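## Task

Leave the console with the MODE knob out, CHECK switched off, PROGRAM on P1 and the lever on CYCLE. The UNDER or OVER light must never light, not even for a moment; it lights whenever MODE is out, CHECK is on and the lever is on CYCLE at the same time while PROGRAM is anything but P1. The console is loose on the table, so do not let it lift or tip visibly and then fall back. Settings that stay right only because the robot is still holding them do not count.

## Robot and tools

Robot: a single UR7e-style six-joint arm carrying a Robotiq 2F-85 parallel gripper. There is only one arm, so every command is one row for that arm. A flat block juts roughly 9 cm from the last joint's axis toward the gripper's +x and rotates with it; a wrist camera sits on the hand.

Scene frame: origin on the table surface under the arm base, +z up, +y to the left when facing along +x. Positions are in metres, orientation as a wxyz quaternion, velocities in m/s and rad/s. The base may be slightly tilted relative to the table, and the reported hand position gets less accurate at long reach.

Tool execute_actions takes "actions": a list holding at most one item, plus optional "pictures" (true/false). An empty list just reports the current state. A move item is {"rows": [[9 numbers], ...], "steps": n} with 1 to 15 rows and n up to 15 (default 15); each control step is 1/30 s, one row per step, and the final row is reused if rows run out. A wait item is {"steps": n} with n up to 300, counted from the previous result, and your writing time eats into it. Refused calls do nothing.

Each row has nine numbers, each in [-1, 1], in this order: shoulder pan, shoulder lift, elbow, wrist 1, wrist 2, wrist 3, gripper position, gripper force_limit, gripper speed. The six joint numbers are offsets, not absolute targets: they are added to the joint angles printed in the most recent result that lists them (before any such result in a scene, or for later calls in the same reply, to the angles at the start of the action). They are not relative to the previous row. Scale: 1.0 equals 1.989 rad. So sending all zeros pulls the arm back to the reference angles rather than holding still. Joint ranges in rad: pan -3.142..3.142, lift -6.283..6.283, elbow 0.000..3.142, wrists 1-3 each -6.283..6.283. Asking more than 0.010 rad beyond a range end gets the call refused; real ends may differ by about 0.010 rad, and a target past one is clipped, reported by "joint sent to its limit" (possibly about an earlier action).

The three gripper numbers are absolute settings. position: +1 fully open (85 mm), about -0.8 pads touching, -1 closes until blocked. force_limit: per-pad squeeze, roughly 20 N at -1, 128 N at 0, 235 N at +1 (thin items get less). speed: about 20, 85 and 150 mm/s at -1, 0, +1; quicker closes squeeze somewhat harder. New force or speed only applies once position changes by 0.01 or more; to soften a grip, open first. Fingertips extend about 19 mm past end_effector_position when shut, 6 mm when open, and move about 13 mm outward while closing, so keep clearance above surfaces.

Motion: commands are smoothed with about 0.17 s lag; per step each joint target is capped 0.575 rad from its measured angle, and targets are scaled down if they would shift the hand over 100 mm. Big moves may still be unfinished when a result returns. Between calls the arm keeps heading to the last row's target until it nearly stops or a step is HELD.

Result lines: end_effector_position and end_effector_quat_wxyz (point between closed pads; gripper +z along fingers, y is the closing direction), velocities, Joint positions and Joint velocities in column order (rad, rad/s), Wrist force and Wrist torque in the end effector's axes (noisy, offset up to ~4 N, saturating near 50 N, may say "no reading"). object_status: 0 moving, 1 blocked while opening, 2 blocked while closing (a grip), 3 reached target or pads met. position_measured counts: 3 open, ~78 = 60 mm, 130 = 40 mm, 180 = 20 mm, 230 closed. "joint command not followed" means the clearance check altered targets; HELD marks steps not sent. MOTOR HOT warns at 70 °C; at 85 °C an OVER-TEMPERATURE FAULT brakes the arm for a while.

Avoid: joint torque at its load limit (132 N m for pan, lift, elbow; 24.6 for each wrist) or any outside force of 150 N, which halt the arm for 10 s. Do not knock anything off the table, and do not lift or tilt the console and let it drop. Press gently on knob, switch, selector and lever; prefer smooth moves. For the console, order matters: never have MODE out, CHECK on and lever at CYCLE together unless PROGRAM is already correct. The final state must hold after the gripper lets go.

Other tools: zoom_image {"camera": cam_high | cam_low | cam_wrist, "region": [x0, y0, x1, y1]} in pixels of that camera's 672x504 image, at most 504x504. read_manual {"section": "licences"} returns licence text only. finished_scene {"scene": 1 or 2} ends that scene irreversibly, reports success, and gives the next task. Camera calibrations (K, distortion, world-to-camera transforms) are supplied and may be off by a few degrees and millimetres.

Each tool is called as name(argument=value, ...) on one line, values as JSON.

## Session

execute_actions(actions=[])

Scene clock: 0.00 s of 5400.00 s.
end_effector_position=(+0.3159, +0.3238, +0.2007) position_measured=3 object_status=3 end_effector_quat_wxyz=(-0.327, +0.719, +0.462, -0.403) end_effector_velocity=(-0.000, +0.000, -0.000) end_effector_angular_velocity=(-0.001, +0.000, +0.000)
Joint positions: [ 0.428 -0.674  1.622 -1.636 -1.684  2.91 ]
Joint velocities: [ 0.     0.     0.     0.    -0.     0.001]
Wrist force (N, on the end effector, along its own x y z axes, offset not removed): no reading
Wrist torque (N m, same axes, about the end effector's origin, offset not removed): no reading

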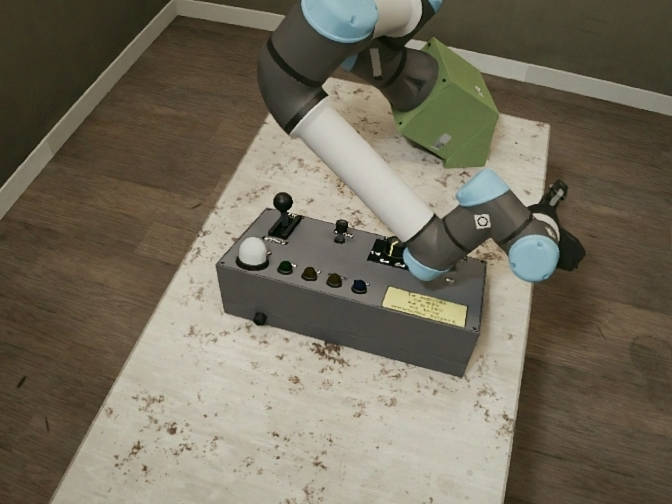

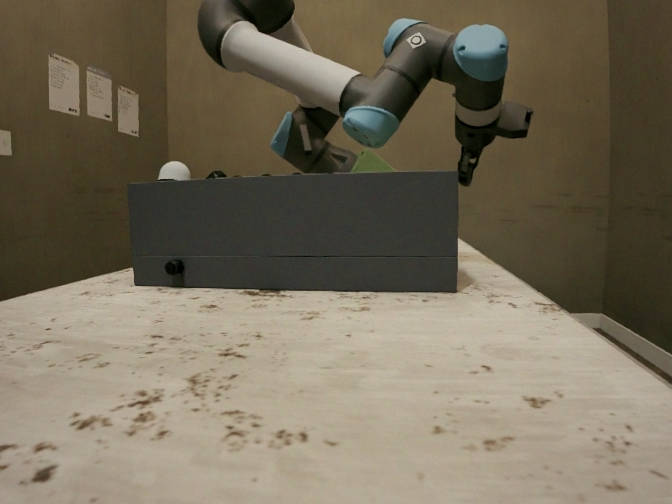

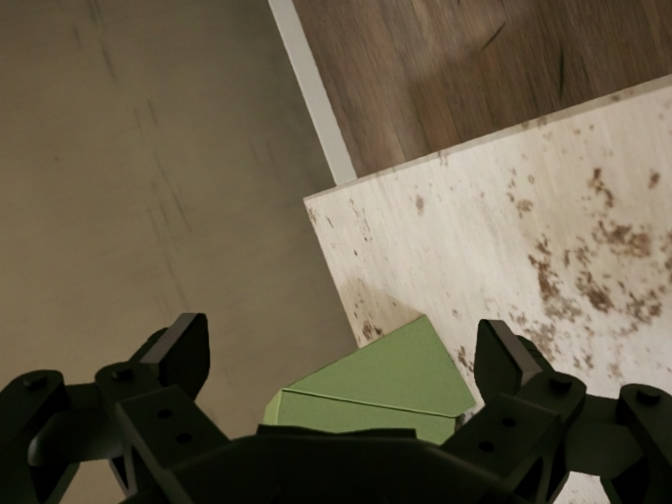

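zoom_image(camera="cam_high", region=[200, 170, 500, 395])

Region (200, 170, 500, 395) of cam_high's 672x504 image, scaled by 1.680, with more detail than that image has; it fills the top 378 rows of this view, and the rest is white.

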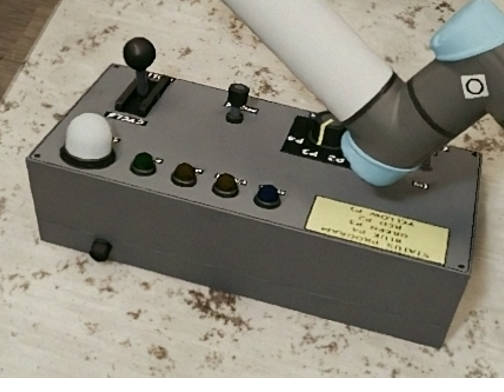

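execute_actions(actions=[{"rows": [[0,-0.25,0,0,0,0,1,0,0],[0,-0.25,0,0,0,0,1,0,0],[0,-0.25,0,0,0,0,1,0,0],[0,-0.25,0,0,0,0,1,0,0],[0,-0.25,0,0,0,0,1,0,0],[0,-0.25,0,0,0,0,1,0,0],[-0.007,-0.499,0.326,-0.284,-0.414,0,1,0,0]], "steps": 15}], pictures=false)

execute_actions(actions=[{"steps": 40}])

Scene clock: 63.97 s of 5400.00 s.
end_effector_position=(+0.4260, +0.1570, +0.2411) position_measured=3 object_status=3 end_effector_quat_wxyz=(-0.233, +0.868, +0.405, -0.167) end_effector_velocity=(+0.117, -0.518, -0.023) end_effector_angular_velocity=(-0.739, -1.425, -0.603)
Joint positions: [ 0.421 -1.217  1.918 -1.906 -1.998  2.91 ]
Joint velocities: [-0.019 -1.262  1.007 -0.847 -1.32   0.   ]
Wrist force (N, on the end effector, along its own x y z axes, offset not removed): [0.4 0.0 2.6]
Wrist torque (N m, same axes, about the end effector's origin, offset not removed): [-0.03 -0.13 0.01]
Steps of this call (steps 1 to 90: nothing new was sent; then 60.47 s passed at rest; steps 91 to 105: all 15 steps of this action). Readings (joint positions | what the end effector reports):
91: [0.428 -0.674 1.622 -1.636 -1.684 2.910] | position_measured=3 object_status=3
92: [0.428 -0.683 1.622 -1.636 -1.684 2.910] | position_measured=3 object_status=3
94: [0.428 -0.742 1.622 -1.636 -1.684 2.910] | position_measured=3 object_status=3
98: [0.427 -0.888 1.631 -1.646 -1.693 2.910] | position_measured=3 object_status=3
105: the state above

Scene clock: 65.30 s of 5400.00 s.
end_effector_position=(+0.4402, -0.0471, +0.2518) position_measured=3 object_status=3 end_effector_quat_wxyz=(+0.001, +0.954, +0.301, -0.000) end_effector_velocity=(-0.000, +0.000, +0.000) end_effector_angular_velocity=(+0.000, -0.000, +0.001)
Joint positions: [ 0.414 -1.666  2.27  -2.201 -2.507  2.91 ]
Joint velocities: [ 0.001  0.001  0.    -0.    -0.    -0.   ]
Wrist force (N, on the end effector, along its own x y z axes, offset not removed): [2.8 1.0 2.7]
Wrist torque (N m, same axes, about the end effector's origin, offset not removed): [0.11 -0.38 0.11]
Steps of this call (steps 1 to 40: the robot went on to your last target). Readings (joint positions | what the end effector reports):
1: [0.420 -1.259 1.951 -1.934 -2.044 2.910] | position_measured=3 object_status=3
2: [0.419 -1.300 1.984 -1.961 -2.089 2.910] | position_measured=3 object_status=3
4: [0.418 -1.381 2.048 -2.016 -2.181 2.910] | position_measured=3 object_status=3
8: [0.416 -1.537 2.171 -2.119 -2.358 2.910] | position_measured=3 object_status=3
40: the state above
camera_calibration (this result's frames):
cam_wrist: T_world_to_cam=[[0.571794, -0.819607, -0.036012, -0.277943], [-0.791215, -0.562526, 0.23988, 0.299286], [-0.216865, -0.108669, -0.970134, 0.482854], [0, 0, 0, 1]] pos_world=[0.50044, -0.00697688, 0.386631]

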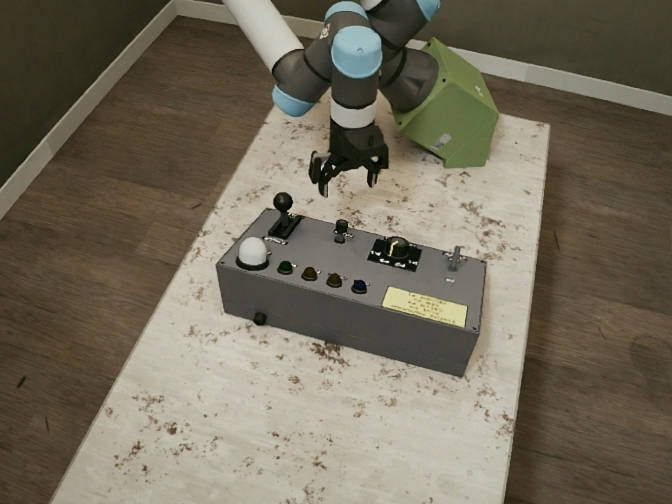

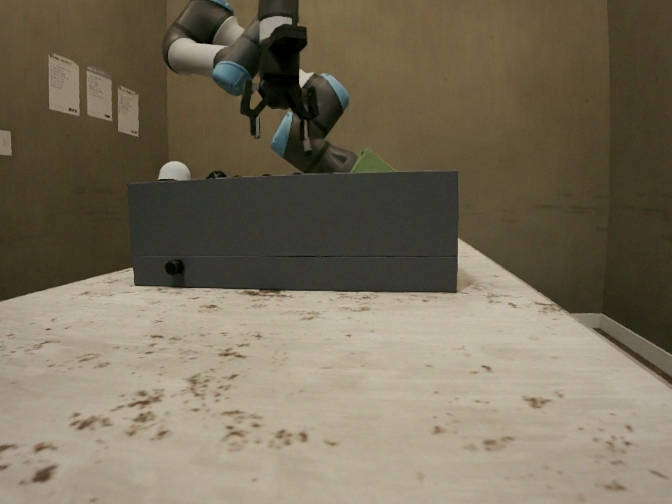

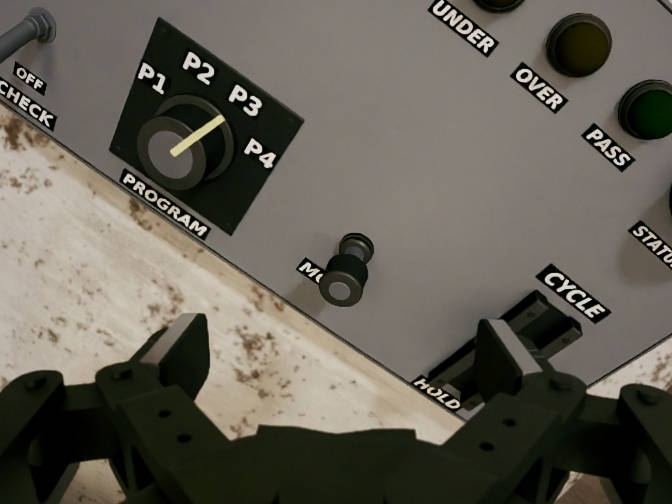

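execute_actions(actions=[{"rows": [[0.0177,0.1634,-0.0035,-0.1362,0,0.4827,1,0,0]], "steps": 15}], pictures=false)

execute_actions(actions=[{"steps": 30}])

Scene clock: 88.37 s of 5400.00 s.
end_effector_position=(+0.4468, +0.0523, +0.2036) position_measured=3 object_status=3 end_effector_quat_wxyz=(+0.001, +0.996, -0.089, +0.001) end_effector_velocity=(-0.005, +0.030, -0.017) end_effector_angular_velocity=(-0.001, +0.004, -0.961)
Joint positions: [ 0.449 -1.352  2.263 -2.463 -2.507  3.756]
Joint velocities: [ 0.007  0.096 -0.001 -0.074  0.001  0.981]
Wrist force (N, on the end effector, along its own x y z axes, offset not removed): [1.0 -0.3 4.7]
Wrist torque (N m, same axes, about the end effector's origin, offset not removed): [-0.14 -0.14 0.01]
Steps of this call (steps 1 to 15: the robot went on to your last target; steps 16 to 90: nothing new was sent; then 19.57 s passed at rest; steps 91 to 105: all 15 steps of this action). Readings (joint positions | what the end effector reports):
91: [0.415 -1.665 2.270 -2.202 -2.507 2.911] | position_measured=3 object_status=3
92: [0.420 -1.656 2.269 -2.211 -2.507 2.920] | position_measured=3 object_status=3
94: [0.430 -1.588 2.267 -2.276 -2.507 2.989] | position_measured=3 object_status=3
98: [0.443 -1.425 2.265 -2.406 -2.507 3.262] | position_measured=3 object_status=3
105: the state above

Scene clock: 89.37 s of 5400.00 s.
end_effector_position=(+0.4463, +0.0558, +0.2016) position_measured=3 object_status=3 end_effector_quat_wxyz=(+0.001, +0.989, -0.145, +0.001) end_effector_velocity=(-0.000, +0.000, +0.000) end_effector_angular_velocity=(+0.000, -0.001, +0.000)
Joint positions: [ 0.45  -1.341  2.263 -2.472 -2.507  3.87 ]
Joint velocities: [ 0.001 -0.     0.    -0.    -0.     0.   ]
Wrist force (N, on the end effector, along its own x y z axes, offset not removed): [0.5 2.2 1.7]
Wrist torque (N m, same axes, about the end effector's origin, offset not removed): [0.30 -0.07 0.24]
Steps of this call (steps 1 to 30: the robot went on to your last target). Readings (joint positions | what the end effector reports):
1: [0.449 -1.349 2.263 -2.466 -2.507 3.784] | position_measured=3 object_status=3
2: [0.449 -1.347 2.263 -2.467 -2.507 3.806] | position_measured=3 object_status=3
4: [0.449 -1.344 2.263 -2.469 -2.507 3.834] | position_measured=3 object_status=3
8: [0.450 -1.342 2.263 -2.471 -2.507 3.859] | position_measured=3 object_status=3
30: the state above
The arm was judged still, so your last target was given up. Only a new action makes it travel on or press farther. Fingers that are still opening or closing keep moving.
camera_calibration (this result's frames):
cam_wrist: T_world_to_cam=[[-0.287525, -0.957079, -0.0364522, 0.192332], [-0.93281, 0.271195, 0.237317, 0.391213], [-0.217245, 0.102237, -0.970748, 0.435143], [0, 0, 0, 1]] pos_world=[0.51476, 0.0334933, 0.336584]

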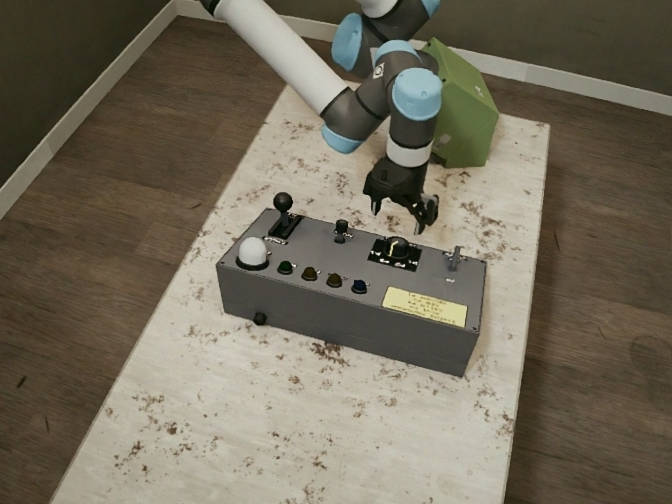

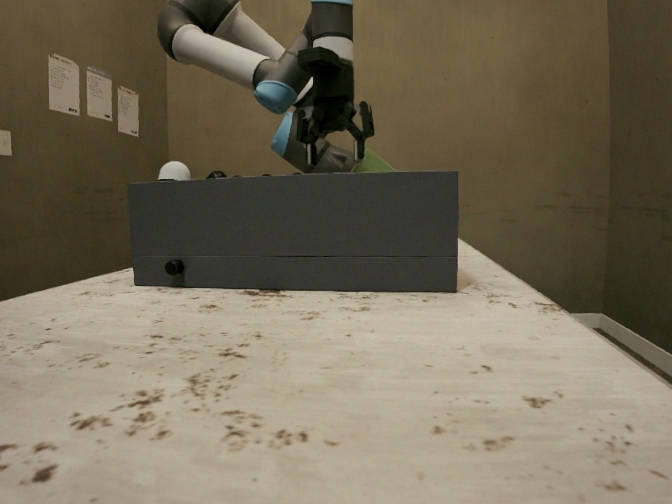

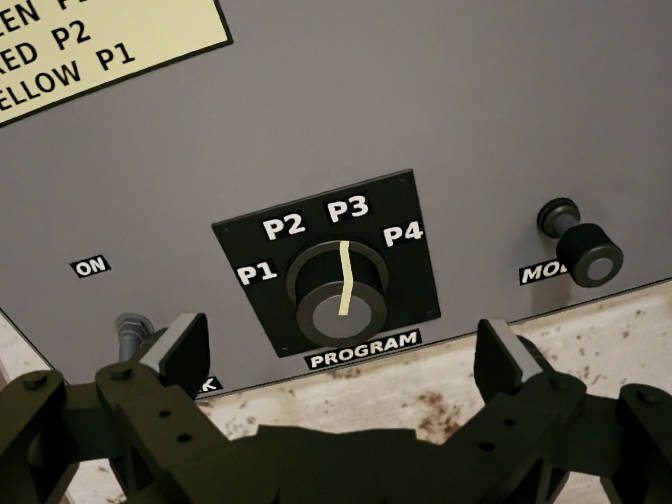

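execute_actions(actions=[{"rows": [[-0.0334,0.0312,0.0208,-0.0968,0.0005,0,0.3,0,0]], "steps": 15}], pictures=false)

execute_actions(actions=[{"steps": 20}])

Scene clock: 101.50 s of 5400.00 s.
end_effector_position=(+0.4462, +0.0554, +0.1671) position_measured=88 object_status=0 end_effector_quat_wxyz=(+0.002, +0.980, -0.198, +0.000) end_effector_velocity=(+0.001, -0.001, -0.006) end_effector_angular_velocity=(+0.001, -0.005, -0.028)
Joint positions: [ 0.385 -1.28   2.304 -2.659 -2.506  3.87 ]
Joint velocities: [-0.013  0.011  0.008 -0.045 -0.    -0.001]
Wrist force (N, on the end effector, along its own x y z axes, offset not removed): [1.6 2.7 0.5]
Wrist torque (N m, same axes, about the end effector's origin, offset not removed): [0.31 -0.16 0.04]
Steps of this call (steps 1 to 90: nothing new was sent; then 8.63 s passed at rest; steps 91 to 105: all 15 steps of this action). Readings (joint positions | what the end effector reports):
91: [0.449 -1.340 2.264 -2.473 -2.507 3.870] | position_measured=3 object_status=0
92: [0.441 -1.333 2.269 -2.482 -2.507 3.870] | position_measured=4 object_status=0
94: [0.418 -1.311 2.284 -2.540 -2.506 3.870] | position_measured=14 object_status=0
98: [0.394 -1.289 2.298 -2.625 -2.506 3.870] | position_measured=43 object_status=0
105: the state above

Scene clock: 102.17 s of 5400.00 s.
end_effector_position=(+0.4464, +0.0553, +0.1664) position_measured=91 object_status=3 end_effector_quat_wxyz=(+0.002, +0.980, -0.199, +0.001) end_effector_velocity=(+0.000, -0.000, +0.000) end_effector_angular_velocity=(+0.000, -0.000, -0.000)
Joint positions: [ 0.383 -1.279  2.305 -2.664 -2.506  3.87 ]
Joint velocities: [-0. -0. -0. -0.  0. -0.]
Wrist force (N, on the end effector, along its own x y z axes, offset not removed): [5.0 2.6 -1.5]
Wrist torque (N m, same axes, about the end effector's origin, offset not removed): [0.41 -0.80 -0.04]
Steps of this call (steps 1 to 15: the robot went on to your last target; steps 16 to 20: nothing new was sent). Readings (joint positions | what the end effector reports):
1: [0.384 -1.280 2.304 -2.661 -2.506 3.870] | position_measured=89 object_status=0
2: [0.384 -1.280 2.304 -2.662 -2.506 3.870] | position_measured=90 object_status=0
4: [0.384 -1.279 2.304 -2.663 -2.506 3.870] | position_measured=91 object_status=0
8: [0.383 -1.279 2.305 -2.664 -2.506 3.870] | position_measured=91 object_status=0
20: the state above
The arm was judged still, so your last target was given up. Only a new action makes it travel on or press farther. Fingers that are still opening or closing keep moving.
camera_calibration (this result's frames):
cam_wrist: T_world_to_cam=[[-0.391879, -0.91932, -0.0358097, 0.235019], [-0.896965, 0.373113, 0.237149, 0.378191], [-0.204655, 0.125054, -0.970813, 0.394143], [0, 0, 0, 1]] pos_world=[0.511986, 0.0256608, 0.301367]

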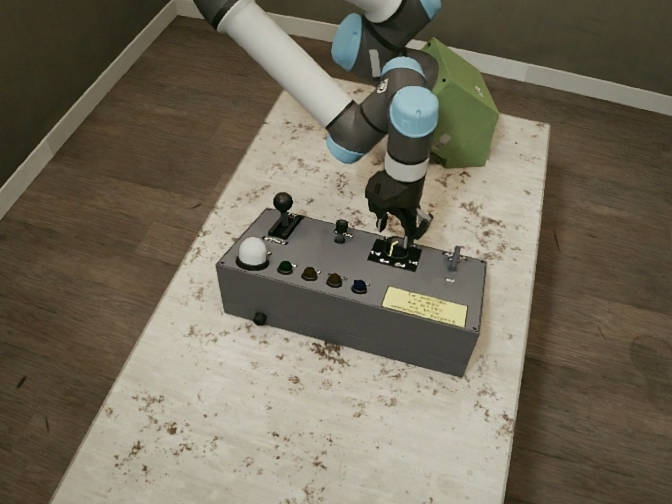

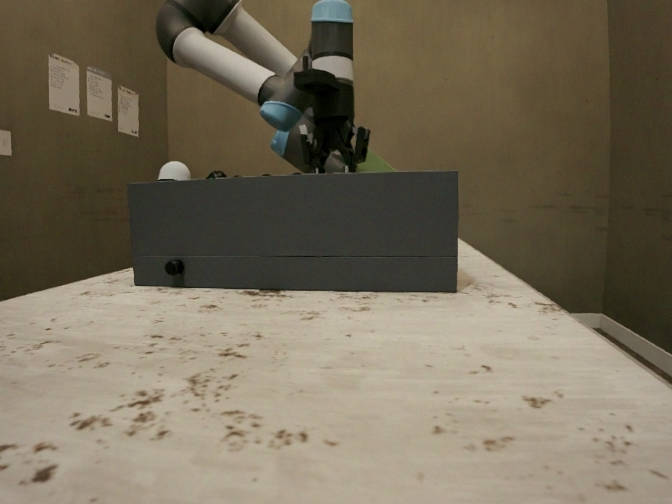

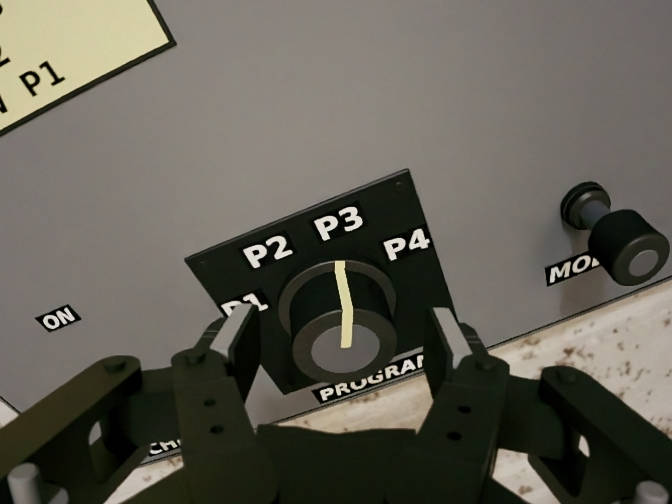

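execute_actions(actions=[{"rows": [[0,0,0,0,0,0,-1,-0.3,0]], "steps": 15}], pictures=false)

execute_actions(actions=[{"steps": 20}], pictures=false)

Scene clock: 104.73 s of 5400.00 s.
end_effector_position=(+0.4464, +0.0553, +0.1664) position_measured=183 object_status=0 end_effector_quat_wxyz=(+0.002, +0.980, -0.199, +0.001) end_effector_velocity=(-0.000, -0.000, -0.000) end_effector_angular_velocity=(-0.000, +0.000, -0.002)
Joint positions: [ 0.383 -1.279  2.305 -2.664 -2.506  3.87 ]
Joint velocities: [-0.     0.     0.     0.    -0.     0.002]
Wrist force (N, on the end effector, along its own x y z axes, offset not removed): [2.2 1.7 0.0]
Wrist torque (N m, same axes, about the end effector's origin, offset not removed): [0.17 -0.32 -0.06]
Steps of this call (steps 1 to 62: nothing new was sent; steps 63 to 77: all 15 steps of this action). Readings (joint positions | what the end effector reports):
63: [0.383 -1.279 2.305 -2.664 -2.506 3.870] | position_measured=91 object_status=0
64: [0.383 -1.279 2.305 -2.664 -2.506 3.870] | position_measured=92 object_status=0
66: [0.383 -1.279 2.305 -2.664 -2.506 3.870] | position_measured=102 object_status=0
70: [0.383 -1.279 2.305 -2.664 -2.506 3.870] | position_measured=131 object_status=0
77: the state above

Scene clock: 105.40 s of 5400.00 s.
end_effector_position=(+0.4464, +0.0553, +0.1664) position_measured=231 object_status=3 end_effector_quat_wxyz=(+0.002, +0.980, -0.199, +0.001) end_effector_velocity=(+0.000, +0.000, -0.000) end_effector_angular_velocity=(+0.000, +0.000, -0.001)
Joint positions: [ 0.383 -1.279  2.305 -2.664 -2.506  3.87 ]
Joint velocities: [-0.     0.001 -0.    -0.     0.     0.001]
Wrist force (N, on the end effector, along its own x y z axes, offset not removed): [0.3 0.2 -2.2]
Wrist torque (N m, same axes, about the end effector's origin, offset not removed): [-0.03 -0.04 -0.07]
Steps of this call (steps 1 to 15: the robot went on to your last target; steps 16 to 20: nothing new was sent). Readings (joint positions | what the end effector reports):
1: [0.383 -1.279 2.305 -2.664 -2.506 3.870] | position_measured=191 object_status=0
2: [0.383 -1.279 2.305 -2.664 -2.506 3.870] | position_measured=199 object_status=0
4: [0.383 -1.279 2.305 -2.664 -2.506 3.870] | position_measured=214 object_status=0
8: [0.383 -1.279 2.305 -2.664 -2.506 3.870] | position_measured=231 object_status=0
20: the state above
The arm was judged still, so your last target was given up. Only a new action makes it travel on or press farther. Fingers that are still opening or closing keep moving.

execute_actions(actions=[{"rows": [[0,0,0,0,0,0,0.3,0,0]], "steps": 15}], pictures=false)

execute_actions(actions=[{"rows": [[-0.024,0.0223,0.0148,-0.069,0,-0.039,0.3,0,0]], "steps": 15}], pictures=false)

execute_actions(actions=[{"steps": 20}])

Scene clock: 111.87 s of 5400.00 s.
end_effector_position=(+0.4464, +0.0553, +0.1664) position_measured=139 object_status=0 end_effector_quat_wxyz=(+0.002, +0.980, -0.199, +0.001) end_effector_velocity=(-0.000, +0.000, -0.000) end_effector_angular_velocity=(+0.000, +0.000, +0.002)
Joint positions: [ 0.383 -1.279  2.305 -2.664 -2.506  3.87 ]
Joint velocities: [ 0.     0.    -0.     0.     0.    -0.001]
Wrist force (N, on the end effector, along its own x y z axes, offset not removed): [0.9 0.3 1.5]
Wrist torque (N m, same axes, about the end effector's origin, offset not removed): [0.05 -0.14 0.27]
Steps of this call (steps 1 to 90: nothing new was sent; then 2.97 s passed at rest; steps 91 to 105: all 15 steps of this action). Readings (joint positions | what the end effector reports):
91: [0.383 -1.279 2.305 -2.664 -2.506 3.870] | position_measured=231 object_status=0
92: [0.383 -1.279 2.305 -2.664 -2.506 3.870] | position_measured=231 object_status=0
94: [0.383 -1.279 2.305 -2.664 -2.506 3.870] | position_measured=220 object_status=0
98: [0.383 -1.279 2.305 -2.664 -2.506 3.870] | position_measured=192 object_status=0
105: the state above

Scene clock: 112.37 s of 5400.00 s.
end_effector_position=(+0.4441, +0.0521, +0.1427) position_measured=91 object_status=0 end_effector_quat_wxyz=(+0.004, +0.980, -0.200, +0.001) end_effector_velocity=(+0.000, -0.001, -0.004) end_effector_angular_velocity=(-0.001, -0.003, -0.003)
Joint positions: [ 0.337 -1.235  2.334 -2.798 -2.506  3.794]
Joint velocities: [-0.009  0.007  0.006 -0.029 -0.    -0.015]
Wrist force (N, on the end effector, along its own x y z axes, offset not removed): [2.6 0.6 1.2]
Wrist torque (N m, same axes, about the end effector's origin, offset not removed): [0.13 -0.35 0.19]
Steps of this call (steps 1 to 15: all 15 steps of this action). Readings (joint positions | what the end effector reports):
1: [0.382 -1.278 2.305 -2.665 -2.506 3.870] | position_measured=131 object_status=0
2: [0.376 -1.272 2.310 -2.674 -2.506 3.862] | position_measured=124 object_status=0
4: [0.359 -1.257 2.320 -2.720 -2.506 3.834] | position_measured=109 object_status=0
8: [0.343 -1.241 2.330 -2.776 -2.506 3.806] | position_measured=92 object_status=0
15: the state above

Scene clock: 113.03 s of 5400.00 s.
end_effector_position=(+0.4441, +0.0520, +0.1423) position_measured=91 object_status=3 end_effector_quat_wxyz=(+0.004, +0.980, -0.200, +0.001) end_effector_velocity=(+0.000, +0.000, +0.000) end_effector_angular_velocity=(+0.000, -0.000, +0.001)
Joint positions: [ 0.335 -1.235  2.334 -2.802 -2.506  3.793]
Joint velocities: [ 0.    -0.    -0.    -0.     0.    -0.001]
Wrist force (N, on the end effector, along its own x y z axes, offset not removed): [2.5 1.3 1.4]
Wrist torque (N m, same axes, about the end effector's origin, offset not removed): [0.10 -0.48 -0.08]
Steps of this call (steps 1 to 15: the robot went on to your last target; steps 16 to 20: nothing new was sent). Readings (joint positions | what the end effector reports):
1: [0.336 -1.235 2.334 -2.799 -2.506 3.794] | position_measured=91 object_status=0
2: [0.336 -1.235 2.334 -2.800 -2.506 3.794] | position_measured=91 object_status=3
4: [0.336 -1.235 2.334 -2.801 -2.506 3.793] | position_measured=91 object_status=3
8: [0.336 -1.235 2.334 -2.801 -2.506 3.793] | position_measured=91 object_status=3
20: the state above
The arm was judged still, so your last target was given up. Only a new action makes it travel on or press farther. Fingers that are still opening or closing keep moving.
camera_calibration (this result's frames):
cam_wrist: T_world_to_cam=[[-0.393393, -0.91882, -0.0318223, 0.230273], [-0.896528, 0.375721, 0.234671, 0.383137], [-0.203664, 0.120847, -0.971554, 0.370583], [0, 0, 0, 1]] pos_world=[0.509555, 0.0228423, 0.277458]

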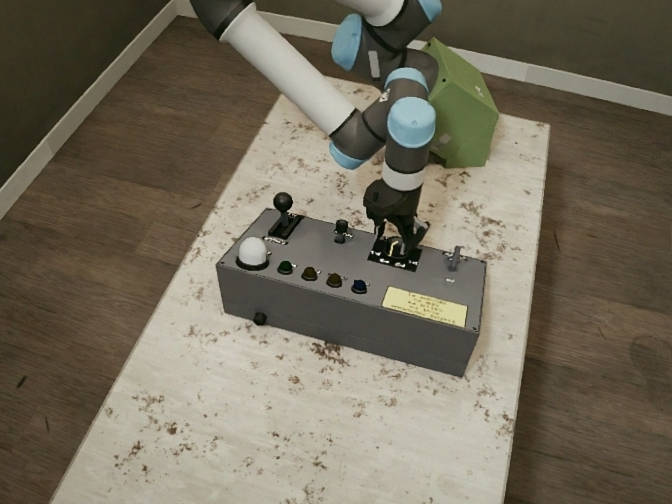

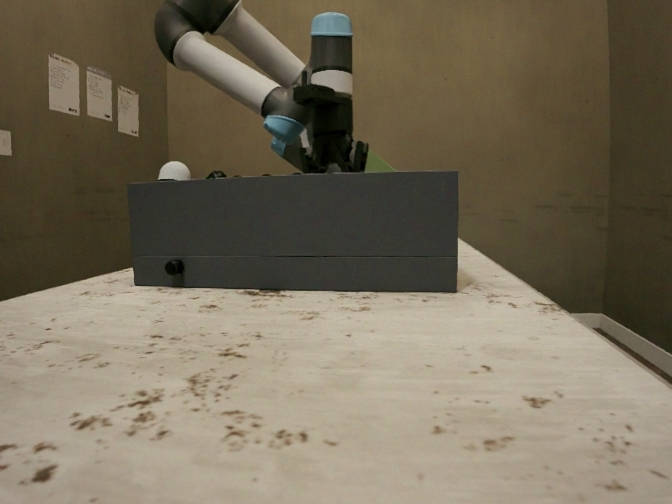

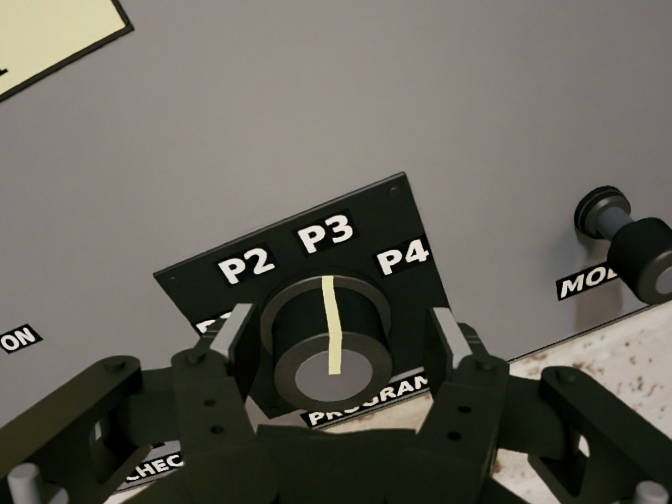

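execute_actions(actions=[{"rows": [[0,0,0,0,0,0,-1,-0.3,0]], "steps": 15}], pictures=false)

execute_actions(actions=[{"steps": 15}], pictures=false)

Scene clock: 115.63 s of 5400.00 s.
end_effector_position=(+0.4450, +0.0518, +0.1427) position_measured=180 object_status=0 end_effector_quat_wxyz=(+0.003, +0.980, -0.201, +0.002) end_effector_velocity=(+0.003, -0.004, +0.003) end_effector_angular_velocity=(-0.011, -0.009, -0.001)
Joint positions: [ 0.336 -1.235  2.333 -2.804 -2.506  3.793]
Joint velocities: [ 0.003 -0.006 -0.    -0.    -0.014 -0.002]
Wrist force (N, on the end effector, along its own x y z axes, offset not removed): [50.0 -50.0 -50.0]
Wrist torque (N m, same axes, about the end effector's origin, offset not removed): [1.59 1.59 1.58]
Steps of this call (steps 1 to 63: nothing new was sent; steps 64 to 78: all 15 steps of this action). Readings (joint positions | what the end effector reports):
64: [0.335 -1.235 2.334 -2.802 -2.506 3.793] | position_measured=91 object_status=0
65: [0.335 -1.235 2.334 -2.802 -2.506 3.793] | position_measured=92 object_status=0
67: [0.335 -1.235 2.334 -2.802 -2.506 3.793] | position_measured=102 object_status=0
71: [0.335 -1.235 2.334 -2.802 -2.506 3.793] | position_measured=131 object_status=0
78: the state above

Scene clock: 125.70 s of 5400.00 s.
end_effector_position=(+0.4506, +0.0498, +0.1450) position_measured=231 object_status=3 end_effector_quat_wxyz=(+0.002, +0.978, -0.209, +0.009) end_effector_velocity=(+0.000, +0.000, +0.000) end_effector_angular_velocity=(-0.000, -0.000, +0.001)
Joint positions: [ 0.337 -1.237  2.329 -2.818 -2.509  3.793]
Joint velocities: [ 0.     0.    -0.    -0.    -0.    -0.001]
Wrist force (N, on the end effector, along its own x y z axes, offset not removed): [12.1 -1.7 -17.6]
Wrist torque (N m, same axes, about the end effector's origin, offset not removed): [0.76 0.28 0.11]
FORCE FAULT: contact force on the arm reached its limit, and the arm stopped for 10 seconds. The contact can be on any part of the arm, not only on its tool. The arm's remaining commands of this call were not run. The arm holds still and accepts commands again. Move the arm away from the contact; if what it grips holds it there, let go first. Pushing or pulling that hard again can fault the arm again.
The stop began at step 2 of this call (marked STOPPED below). From that step on the arm followed nothing that you had sent. Nothing is kept back now, and the robot has no last target.
Steps of this call (step 1: the robot went on to your last target; steps 2 to 302: the stop). Readings (joint positions | what the end effector reports):
1: [0.336 -1.235 2.332 -2.807 -2.506 3.793] | position_measured=188 object_status=0
2: [0.336 -1.236 2.331 -2.810 -2.507 3.793] | position_measured=196 object_status=0 STOPPED
4: [0.336 -1.236 2.330 -2.815 -2.509 3.793] | position_measured=212 object_status=0
8: [0.337 -1.237 2.329 -2.818 -2.509 3.793] | position_measured=231 object_status=0
302: the state above

execute_actions(actions=[{"rows": [[0,0,0,0,0,0,0.3,0,0]], "steps": 15}], pictures=false)

execute_actions(actions=[{"steps": 15}])

Scene clock: 130.83 s of 5400.00 s.
end_effector_position=(+0.4505, +0.0499, +0.1450) position_measured=139 object_status=0 end_effector_quat_wxyz=(+0.002, +0.978, -0.209, +0.009) end_effector_velocity=(+0.000, -0.000, +0.000) end_effector_angular_velocity=(+0.000, -0.001, -0.001)
Joint positions: [ 0.337 -1.237  2.329 -2.818 -2.509  3.793]
Joint velocities: [-0.     0.    -0.    -0.002 -0.    -0.001]
Wrist force (N, on the end effector, along its own x y z axes, offset not removed): [0.1 0.1 2.7]
Wrist torque (N m, same axes, about the end effector's origin, offset not removed): [-0.14 0.11 0.07]
Steps of this call (steps 1 to 90: nothing new was sent; then 1.63 s passed at rest; steps 91 to 105: all 15 steps of this action). Readings (joint positions | what the end effector reports):
91: [0.337 -1.237 2.329 -2.818 -2.509 3.793] | position_measured=231 object_status=0
92: [0.337 -1.237 2.329 -2.818 -2.509 3.793] | position_measured=231 object_status=0
94: [0.337 -1.237 2.329 -2.818 -2.509 3.793] | position_measured=220 object_status=0
98: [0.337 -1.237 2.329 -2.818 -2.509 3.793] | position_measured=192 object_status=0
105: the state above

Scene clock: 131.33 s of 5400.00 s.
end_effector_position=(+0.4506, +0.0498, +0.1450) position_measured=91 object_status=0 end_effector_quat_wxyz=(+0.002, +0.978, -0.209, +0.009) end_effector_velocity=(-0.000, +0.000, -0.000) end_effector_angular_velocity=(-0.000, -0.000, +0.001)
Joint positions: [ 0.337 -1.237  2.329 -2.818 -2.509  3.793]
Joint velocities: [ 0.  0.  0.  0. -0. -0.]
Wrist force (N, on the end effector, along its own x y z axes, offset not removed): [-1.3 -0.2 -0.9]
Wrist torque (N m, same axes, about the end effector's origin, offset not removed): [-0.19 0.24 0.05]
Steps of this call (steps 1 to 15: the robot went on to your last target). Readings (joint positions | what the end effector reports):
1: [0.337 -1.237 2.329 -2.818 -2.509 3.793] | position_measured=131 object_status=0
2: [0.337 -1.237 2.329 -2.818 -2.509 3.793] | position_measured=124 object_status=0
4: [0.337 -1.237 2.329 -2.818 -2.509 3.793] | position_measured=109 object_status=0
8: [0.337 -1.237 2.329 -2.818 -2.509 3.793] | position_measured=92 object_status=0
15: the state above
The arm was judged still, so your last target was given up. Only a new action makes it travel on or press farther. Fingers that are still opening or closing keep moving.
camera_calibration (this result's frames):
cam_wrist: T_world_to_cam=[[-0.410042, -0.911236, -0.0389198, 0.239096], [-0.892868, 0.392336, 0.22104, 0.388637], [-0.18615, 0.125386, -0.974488, 0.367122], [0, 0, 0, 1]] pos_world=[0.513381, 0.0193649, 0.281158]

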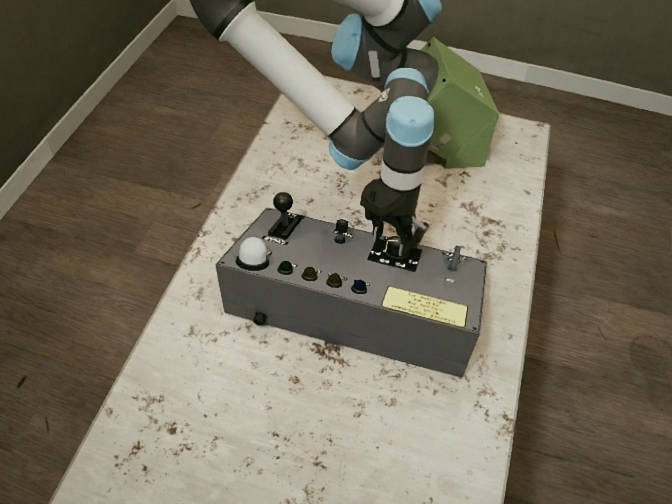

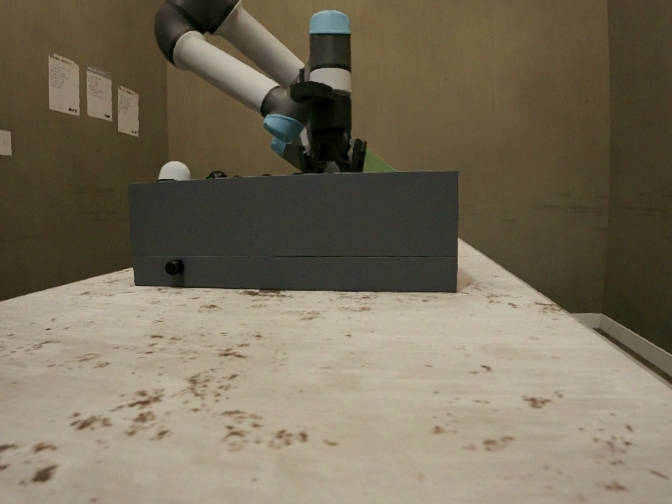

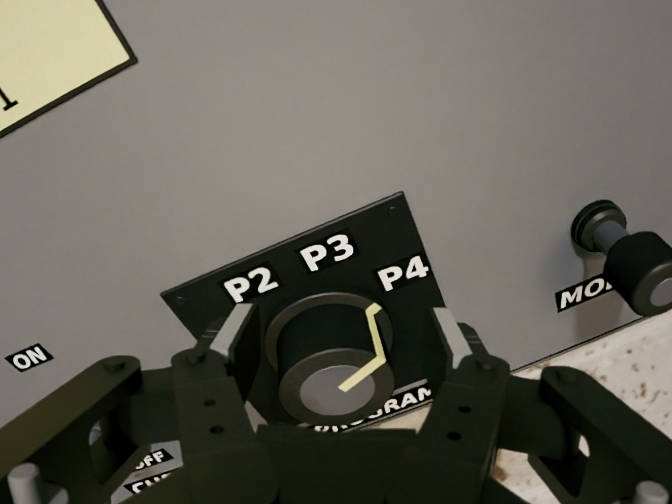

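execute_actions(actions=[{"rows": [[-0.0128,0.012,0.0098,-0.026,0.0015,-0.02,0.3,0,0]], "steps": 15}], pictures=false)

execute_actions(actions=[{"steps": 15}], pictures=false)

Scene clock: 139.17 s of 5400.00 s.
end_effector_position=(+0.4427, +0.0491, +0.1310) position_measured=91 object_status=3 end_effector_quat_wxyz=(+0.005, +0.980, -0.201, +0.002) end_effector_velocity=(-0.001, -0.000, -0.002) end_effector_angular_velocity=(-0.001, +0.002, +0.004)
Joint positions: [ 0.312 -1.214  2.348 -2.869 -2.506  3.754]
Joint velocities: [-0.004  0.004  0.003 -0.009  0.001 -0.008]
Wrist force (N, on the end effector, along its own x y z axes, offset not removed): [2.0 1.9 4.5]
Wrist torque (N m, same axes, about the end effector's origin, offset not removed): [0.27 -0.26 0.18]
Steps of this call (steps 1 to 90: nothing new was sent; then 4.33 s passed at rest; steps 91 to 105: all 15 steps of this action). Readings (joint positions | what the end effector reports):
91: [0.336 -1.236 2.329 -2.819 -2.509 3.792] | position_measured=91 object_status=3
92: [0.332 -1.233 2.332 -2.826 -2.508 3.786] | position_measured=91 object_status=3
94: [0.324 -1.225 2.339 -2.844 -2.507 3.773] | position_measured=91 object_status=3
98: [0.315 -1.217 2.345 -2.862 -2.506 3.759] | position_measured=91 object_status=3
105: the state above

Scene clock: 139.67 s of 5400.00 s.
end_effector_position=(+0.4425, +0.0491, +0.1307) position_measured=91 object_status=3 end_effector_quat_wxyz=(+0.005, +0.980, -0.201, +0.002) end_effector_velocity=(-0.000, +0.000, +0.000) end_effector_angular_velocity=(-0.000, +0.000, -0.001)
Joint positions: [ 0.311 -1.213  2.348 -2.87  -2.506  3.753]
Joint velocities: [ 0.     0.     0.     0.    -0.     0.001]
Wrist force (N, on the end effector, along its own x y z axes, offset not removed): [1.8 2.6 3.0]
Wrist torque (N m, same axes, about the end effector's origin, offset not removed): [0.60 -0.19 0.17]
Steps of this call (steps 1 to 15: the robot went on to your last target). Readings (joint positions | what the end effector reports):
1: [0.311 -1.213 2.348 -2.869 -2.506 3.754] | position_measured=91 object_status=3
2: [0.311 -1.213 2.348 -2.869 -2.506 3.753] | position_measured=91 object_status=3
4: [0.311 -1.213 2.348 -2.870 -2.506 3.753] | position_measured=91 object_status=3
8: [0.311 -1.213 2.348 -2.870 -2.506 3.753] | position_measured=91 object_status=3
15: the state above
The arm was judged still, so your last target was given up. Only a new action makes it travel on or press farther. Fingers that are still opening or closing keep moving.

Close slowly in stages.

execute_actions(actions=[{"rows": [[0,0,0,0,0,0,-0.3,-0.6,-0.6]], "steps": 15}], pictures=false)

execute_actions(actions=[{"steps": 25}])

Scene clock: 142.40 s of 5400.00 s.
end_effector_position=(+0.4429, +0.0494, +0.1310) position_measured=126 object_status=0 end_effector_quat_wxyz=(+0.005, +0.980, -0.201, +0.003) end_effector_velocity=(-0.000, -0.001, -0.000) end_effector_angular_velocity=(-0.007, +0.001, +0.005)
Joint positions: [ 0.312 -1.213  2.348 -2.871 -2.505  3.753]
Joint velocities: [ 0.001 -0.    -0.     0.006 -0.007 -0.   ]
Wrist force (N, on the end effector, along its own x y z axes, offset not removed): [32.9 -50.0 -50.0]
Wrist torque (N m, same axes, about the end effector's origin, offset not removed): [1.59 -0.17 1.77]
Steps of this call (steps 1 to 67: nothing new was sent; steps 68 to 82: all 15 steps of this action). Readings (joint positions | what the end effector reports):
68: [0.311 -1.213 2.348 -2.870 -2.506 3.753] | position_measured=91 object_status=0
69: [0.311 -1.213 2.348 -2.870 -2.506 3.753] | position_measured=92 object_status=0
71: [0.311 -1.213 2.348 -2.870 -2.506 3.753] | position_measured=97 object_status=0
75: [0.311 -1.213 2.348 -2.871 -2.505 3.753] | position_measured=111 object_status=0
82: the state above

Scene clock: 152.80 s of 5400.00 s.
end_effector_position=(+0.4503, +0.0517, +0.1344) position_measured=166 object_status=2 end_effector_quat_wxyz=(-0.006, +0.977, -0.213, +0.009) end_effector_velocity=(+0.000, -0.000, -0.000) end_effector_angular_velocity=(-0.000, -0.000, +0.001)
Joint positions: [ 0.314 -1.215  2.341 -2.894 -2.491  3.753]
Joint velocities: [-0.    -0.     0.    -0.    -0.    -0.001]
Wrist force (N, on the end effector, along its own x y z axes, offset not removed): [23.8 -4.0 -8.2]
Wrist torque (N m, same axes, about the end effector's origin, offset not removed): [0.27 0.16 0.25]
FORCE FAULT: contact force on the arm reached its limit, and the arm stopped for 10 seconds. The contact can be on any part of the arm, not only on its tool. The arm's remaining commands of this call were not run. The arm holds still and accepts commands again. Move the arm away from the contact; if what it grips holds it there, let go first. Pushing or pulling that hard again can fault the arm again.
The stop began at step 12 of this call (marked STOPPED below). From that step on the arm followed nothing that you had sent. Nothing is kept back now, and the robot has no last target.
Steps of this call (steps 1 to 11: the robot went on to your last target; steps 12 to 312: the stop). Readings (joint positions | what the end effector reports):
1: [0.312 -1.213 2.348 -2.871 -2.505 3.753] | position_measured=126 object_status=0
2: [0.312 -1.213 2.348 -2.870 -2.506 3.753] | position_measured=126 object_status=0
4: [0.312 -1.213 2.348 -2.870 -2.506 3.753] | position_measured=126 object_status=2
8: [0.311 -1.213 2.348 -2.870 -2.506 3.753] | position_measured=126 object_status=2
12: [0.312 -1.213 2.348 -2.872 -2.502 3.753] | position_measured=126 object_status=2 STOPPED
312: the state above
camera_calibration (this result's frames):
cam_wrist: T_world_to_cam=[[-0.415582, -0.907964, -0.053783, 0.2446], [-0.89119, 0.394656, 0.223669, 0.388744], [-0.181858, 0.140884, -0.97318, 0.353557], [0, 0, 0, 1]] pos_world=[0.512394, 0.0188574, 0.27028]

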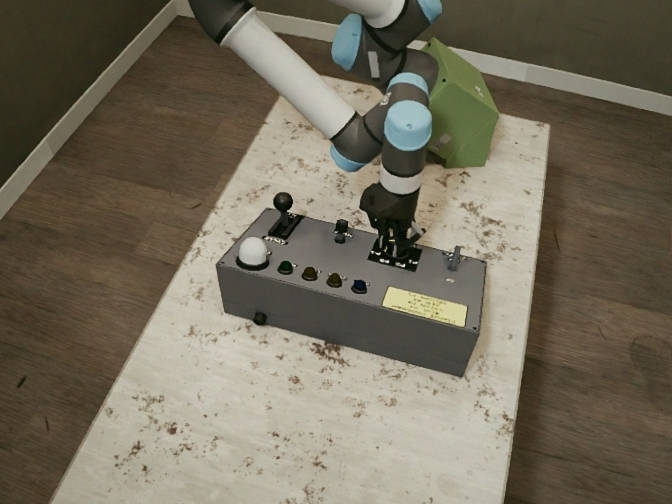

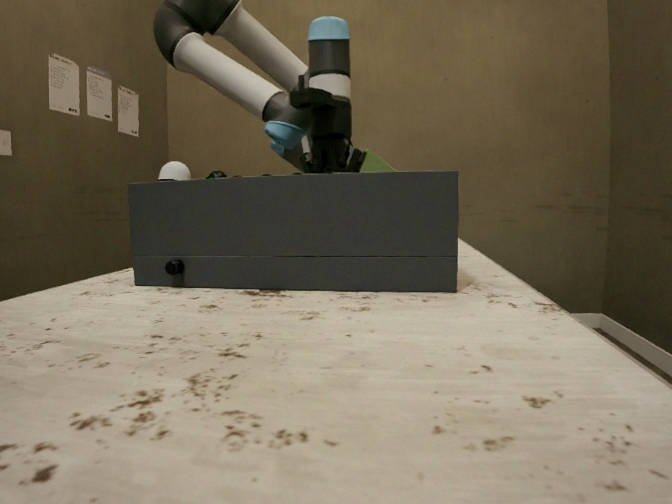

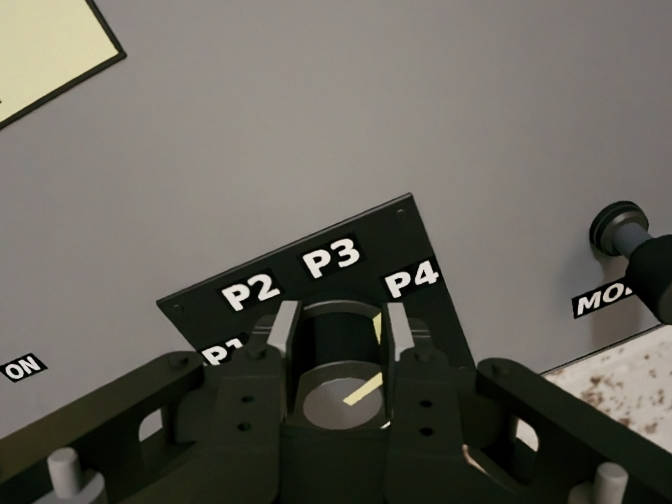

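execute_actions(actions=[{"rows": [[0,0,0,0,0,-0.25,-0.3,-0.6,-0.6]], "steps": 15}], pictures=false)

execute_actions(actions=[{"steps": 15}])

Scene clock: 156.87 s of 5400.00 s.
end_effector_position=(+0.4504, +0.0518, +0.1344) position_measured=166 object_status=2 end_effector_quat_wxyz=(-0.004, +1.000, +0.023, +0.010) end_effector_velocity=(-0.000, -0.000, -0.000) end_effector_angular_velocity=(-0.005, -0.000, +0.196)
Joint positions: [ 0.314 -1.215  2.341 -2.894 -2.491  3.279]
Joint velocities: [-0.    -0.    -0.     0.002 -0.001 -0.195]
Wrist force (N, on the end effector, along its own x y z axes, offset not removed): [50.0 -27.8 -20.1]
Wrist torque (N m, same axes, about the end effector's origin, offset not removed): [1.26 1.59 1.66]
Steps of this call (steps 1 to 90: nothing new was sent; then 0.57 s passed at rest; steps 91 to 105: all 15 steps of this action). Readings (joint positions | what the end effector reports):
91: [0.314 -1.215 2.341 -2.894 -2.491 3.752] | position_measured=166 object_status=2
92: [0.314 -1.215 2.341 -2.894 -2.491 3.743] | position_measured=166 object_status=2
94: [0.314 -1.215 2.341 -2.894 -2.491 3.674] | position_measured=166 object_status=2
98: [0.314 -1.215 2.341 -2.895 -2.491 3.428] | position_measured=166 object_status=2
105: the state above

Scene clock: 157.37 s of 5400.00 s.
end_effector_position=(+0.4504, +0.0517, +0.1344) position_measured=166 object_status=2 end_effector_quat_wxyz=(-0.003, +0.999, +0.034, +0.010) end_effector_velocity=(-0.000, +0.000, +0.000) end_effector_angular_velocity=(+0.000, -0.000, +0.003)
Joint positions: [ 0.314 -1.215  2.341 -2.894 -2.491  3.256]
Joint velocities: [ 0.001  0.     0.001 -0.    -0.    -0.003]
Wrist force (N, on the end effector, along its own x y z axes, offset not removed): [50.0 -31.5 -25.5]
Wrist torque (N m, same axes, about the end effector's origin, offset not removed): [0.60 1.59 1.69]
Steps of this call (steps 1 to 15: the robot went on to your last target). Readings (joint positions | what the end effector reports):
1: [0.314 -1.215 2.341 -2.894 -2.491 3.273] | position_measured=166 object_status=2
2: [0.314 -1.215 2.341 -2.894 -2.491 3.269] | position_measured=166 object_status=2
4: [0.314 -1.215 2.341 -2.894 -2.491 3.263] | position_measured=166 object_status=2
8: [0.314 -1.215 2.341 -2.894 -2.491 3.258] | position_measured=166 object_status=2
15: the state above
camera_calibration (this result's frames):
cam_wrist: T_world_to_cam=[[0.0676399, -0.99671, -0.0446608, 0.0304117], [-0.972933, -0.075808, 0.218301, 0.450659], [-0.220968, 0.0286861, -0.974859, 0.377276], [0, 0, 0, 1]] pos_world=[0.51977, 0.0536526, 0.27077]

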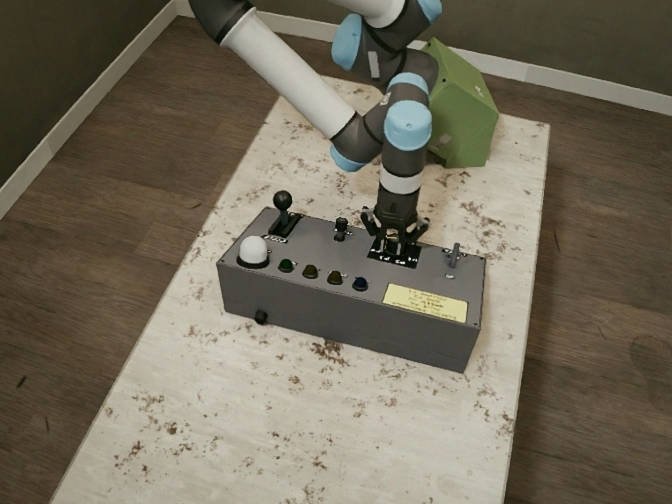

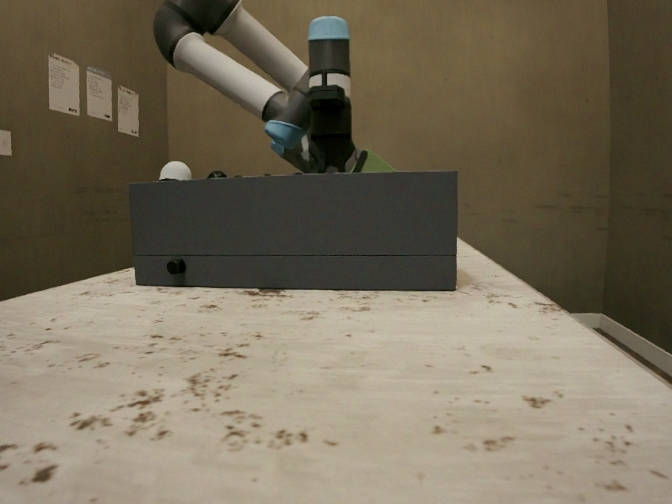

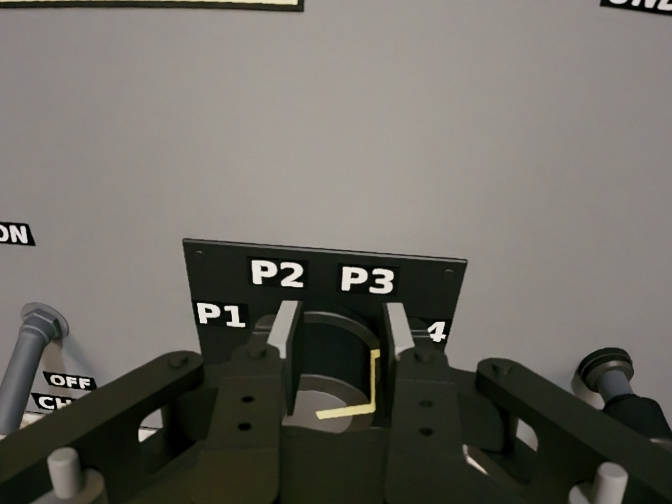

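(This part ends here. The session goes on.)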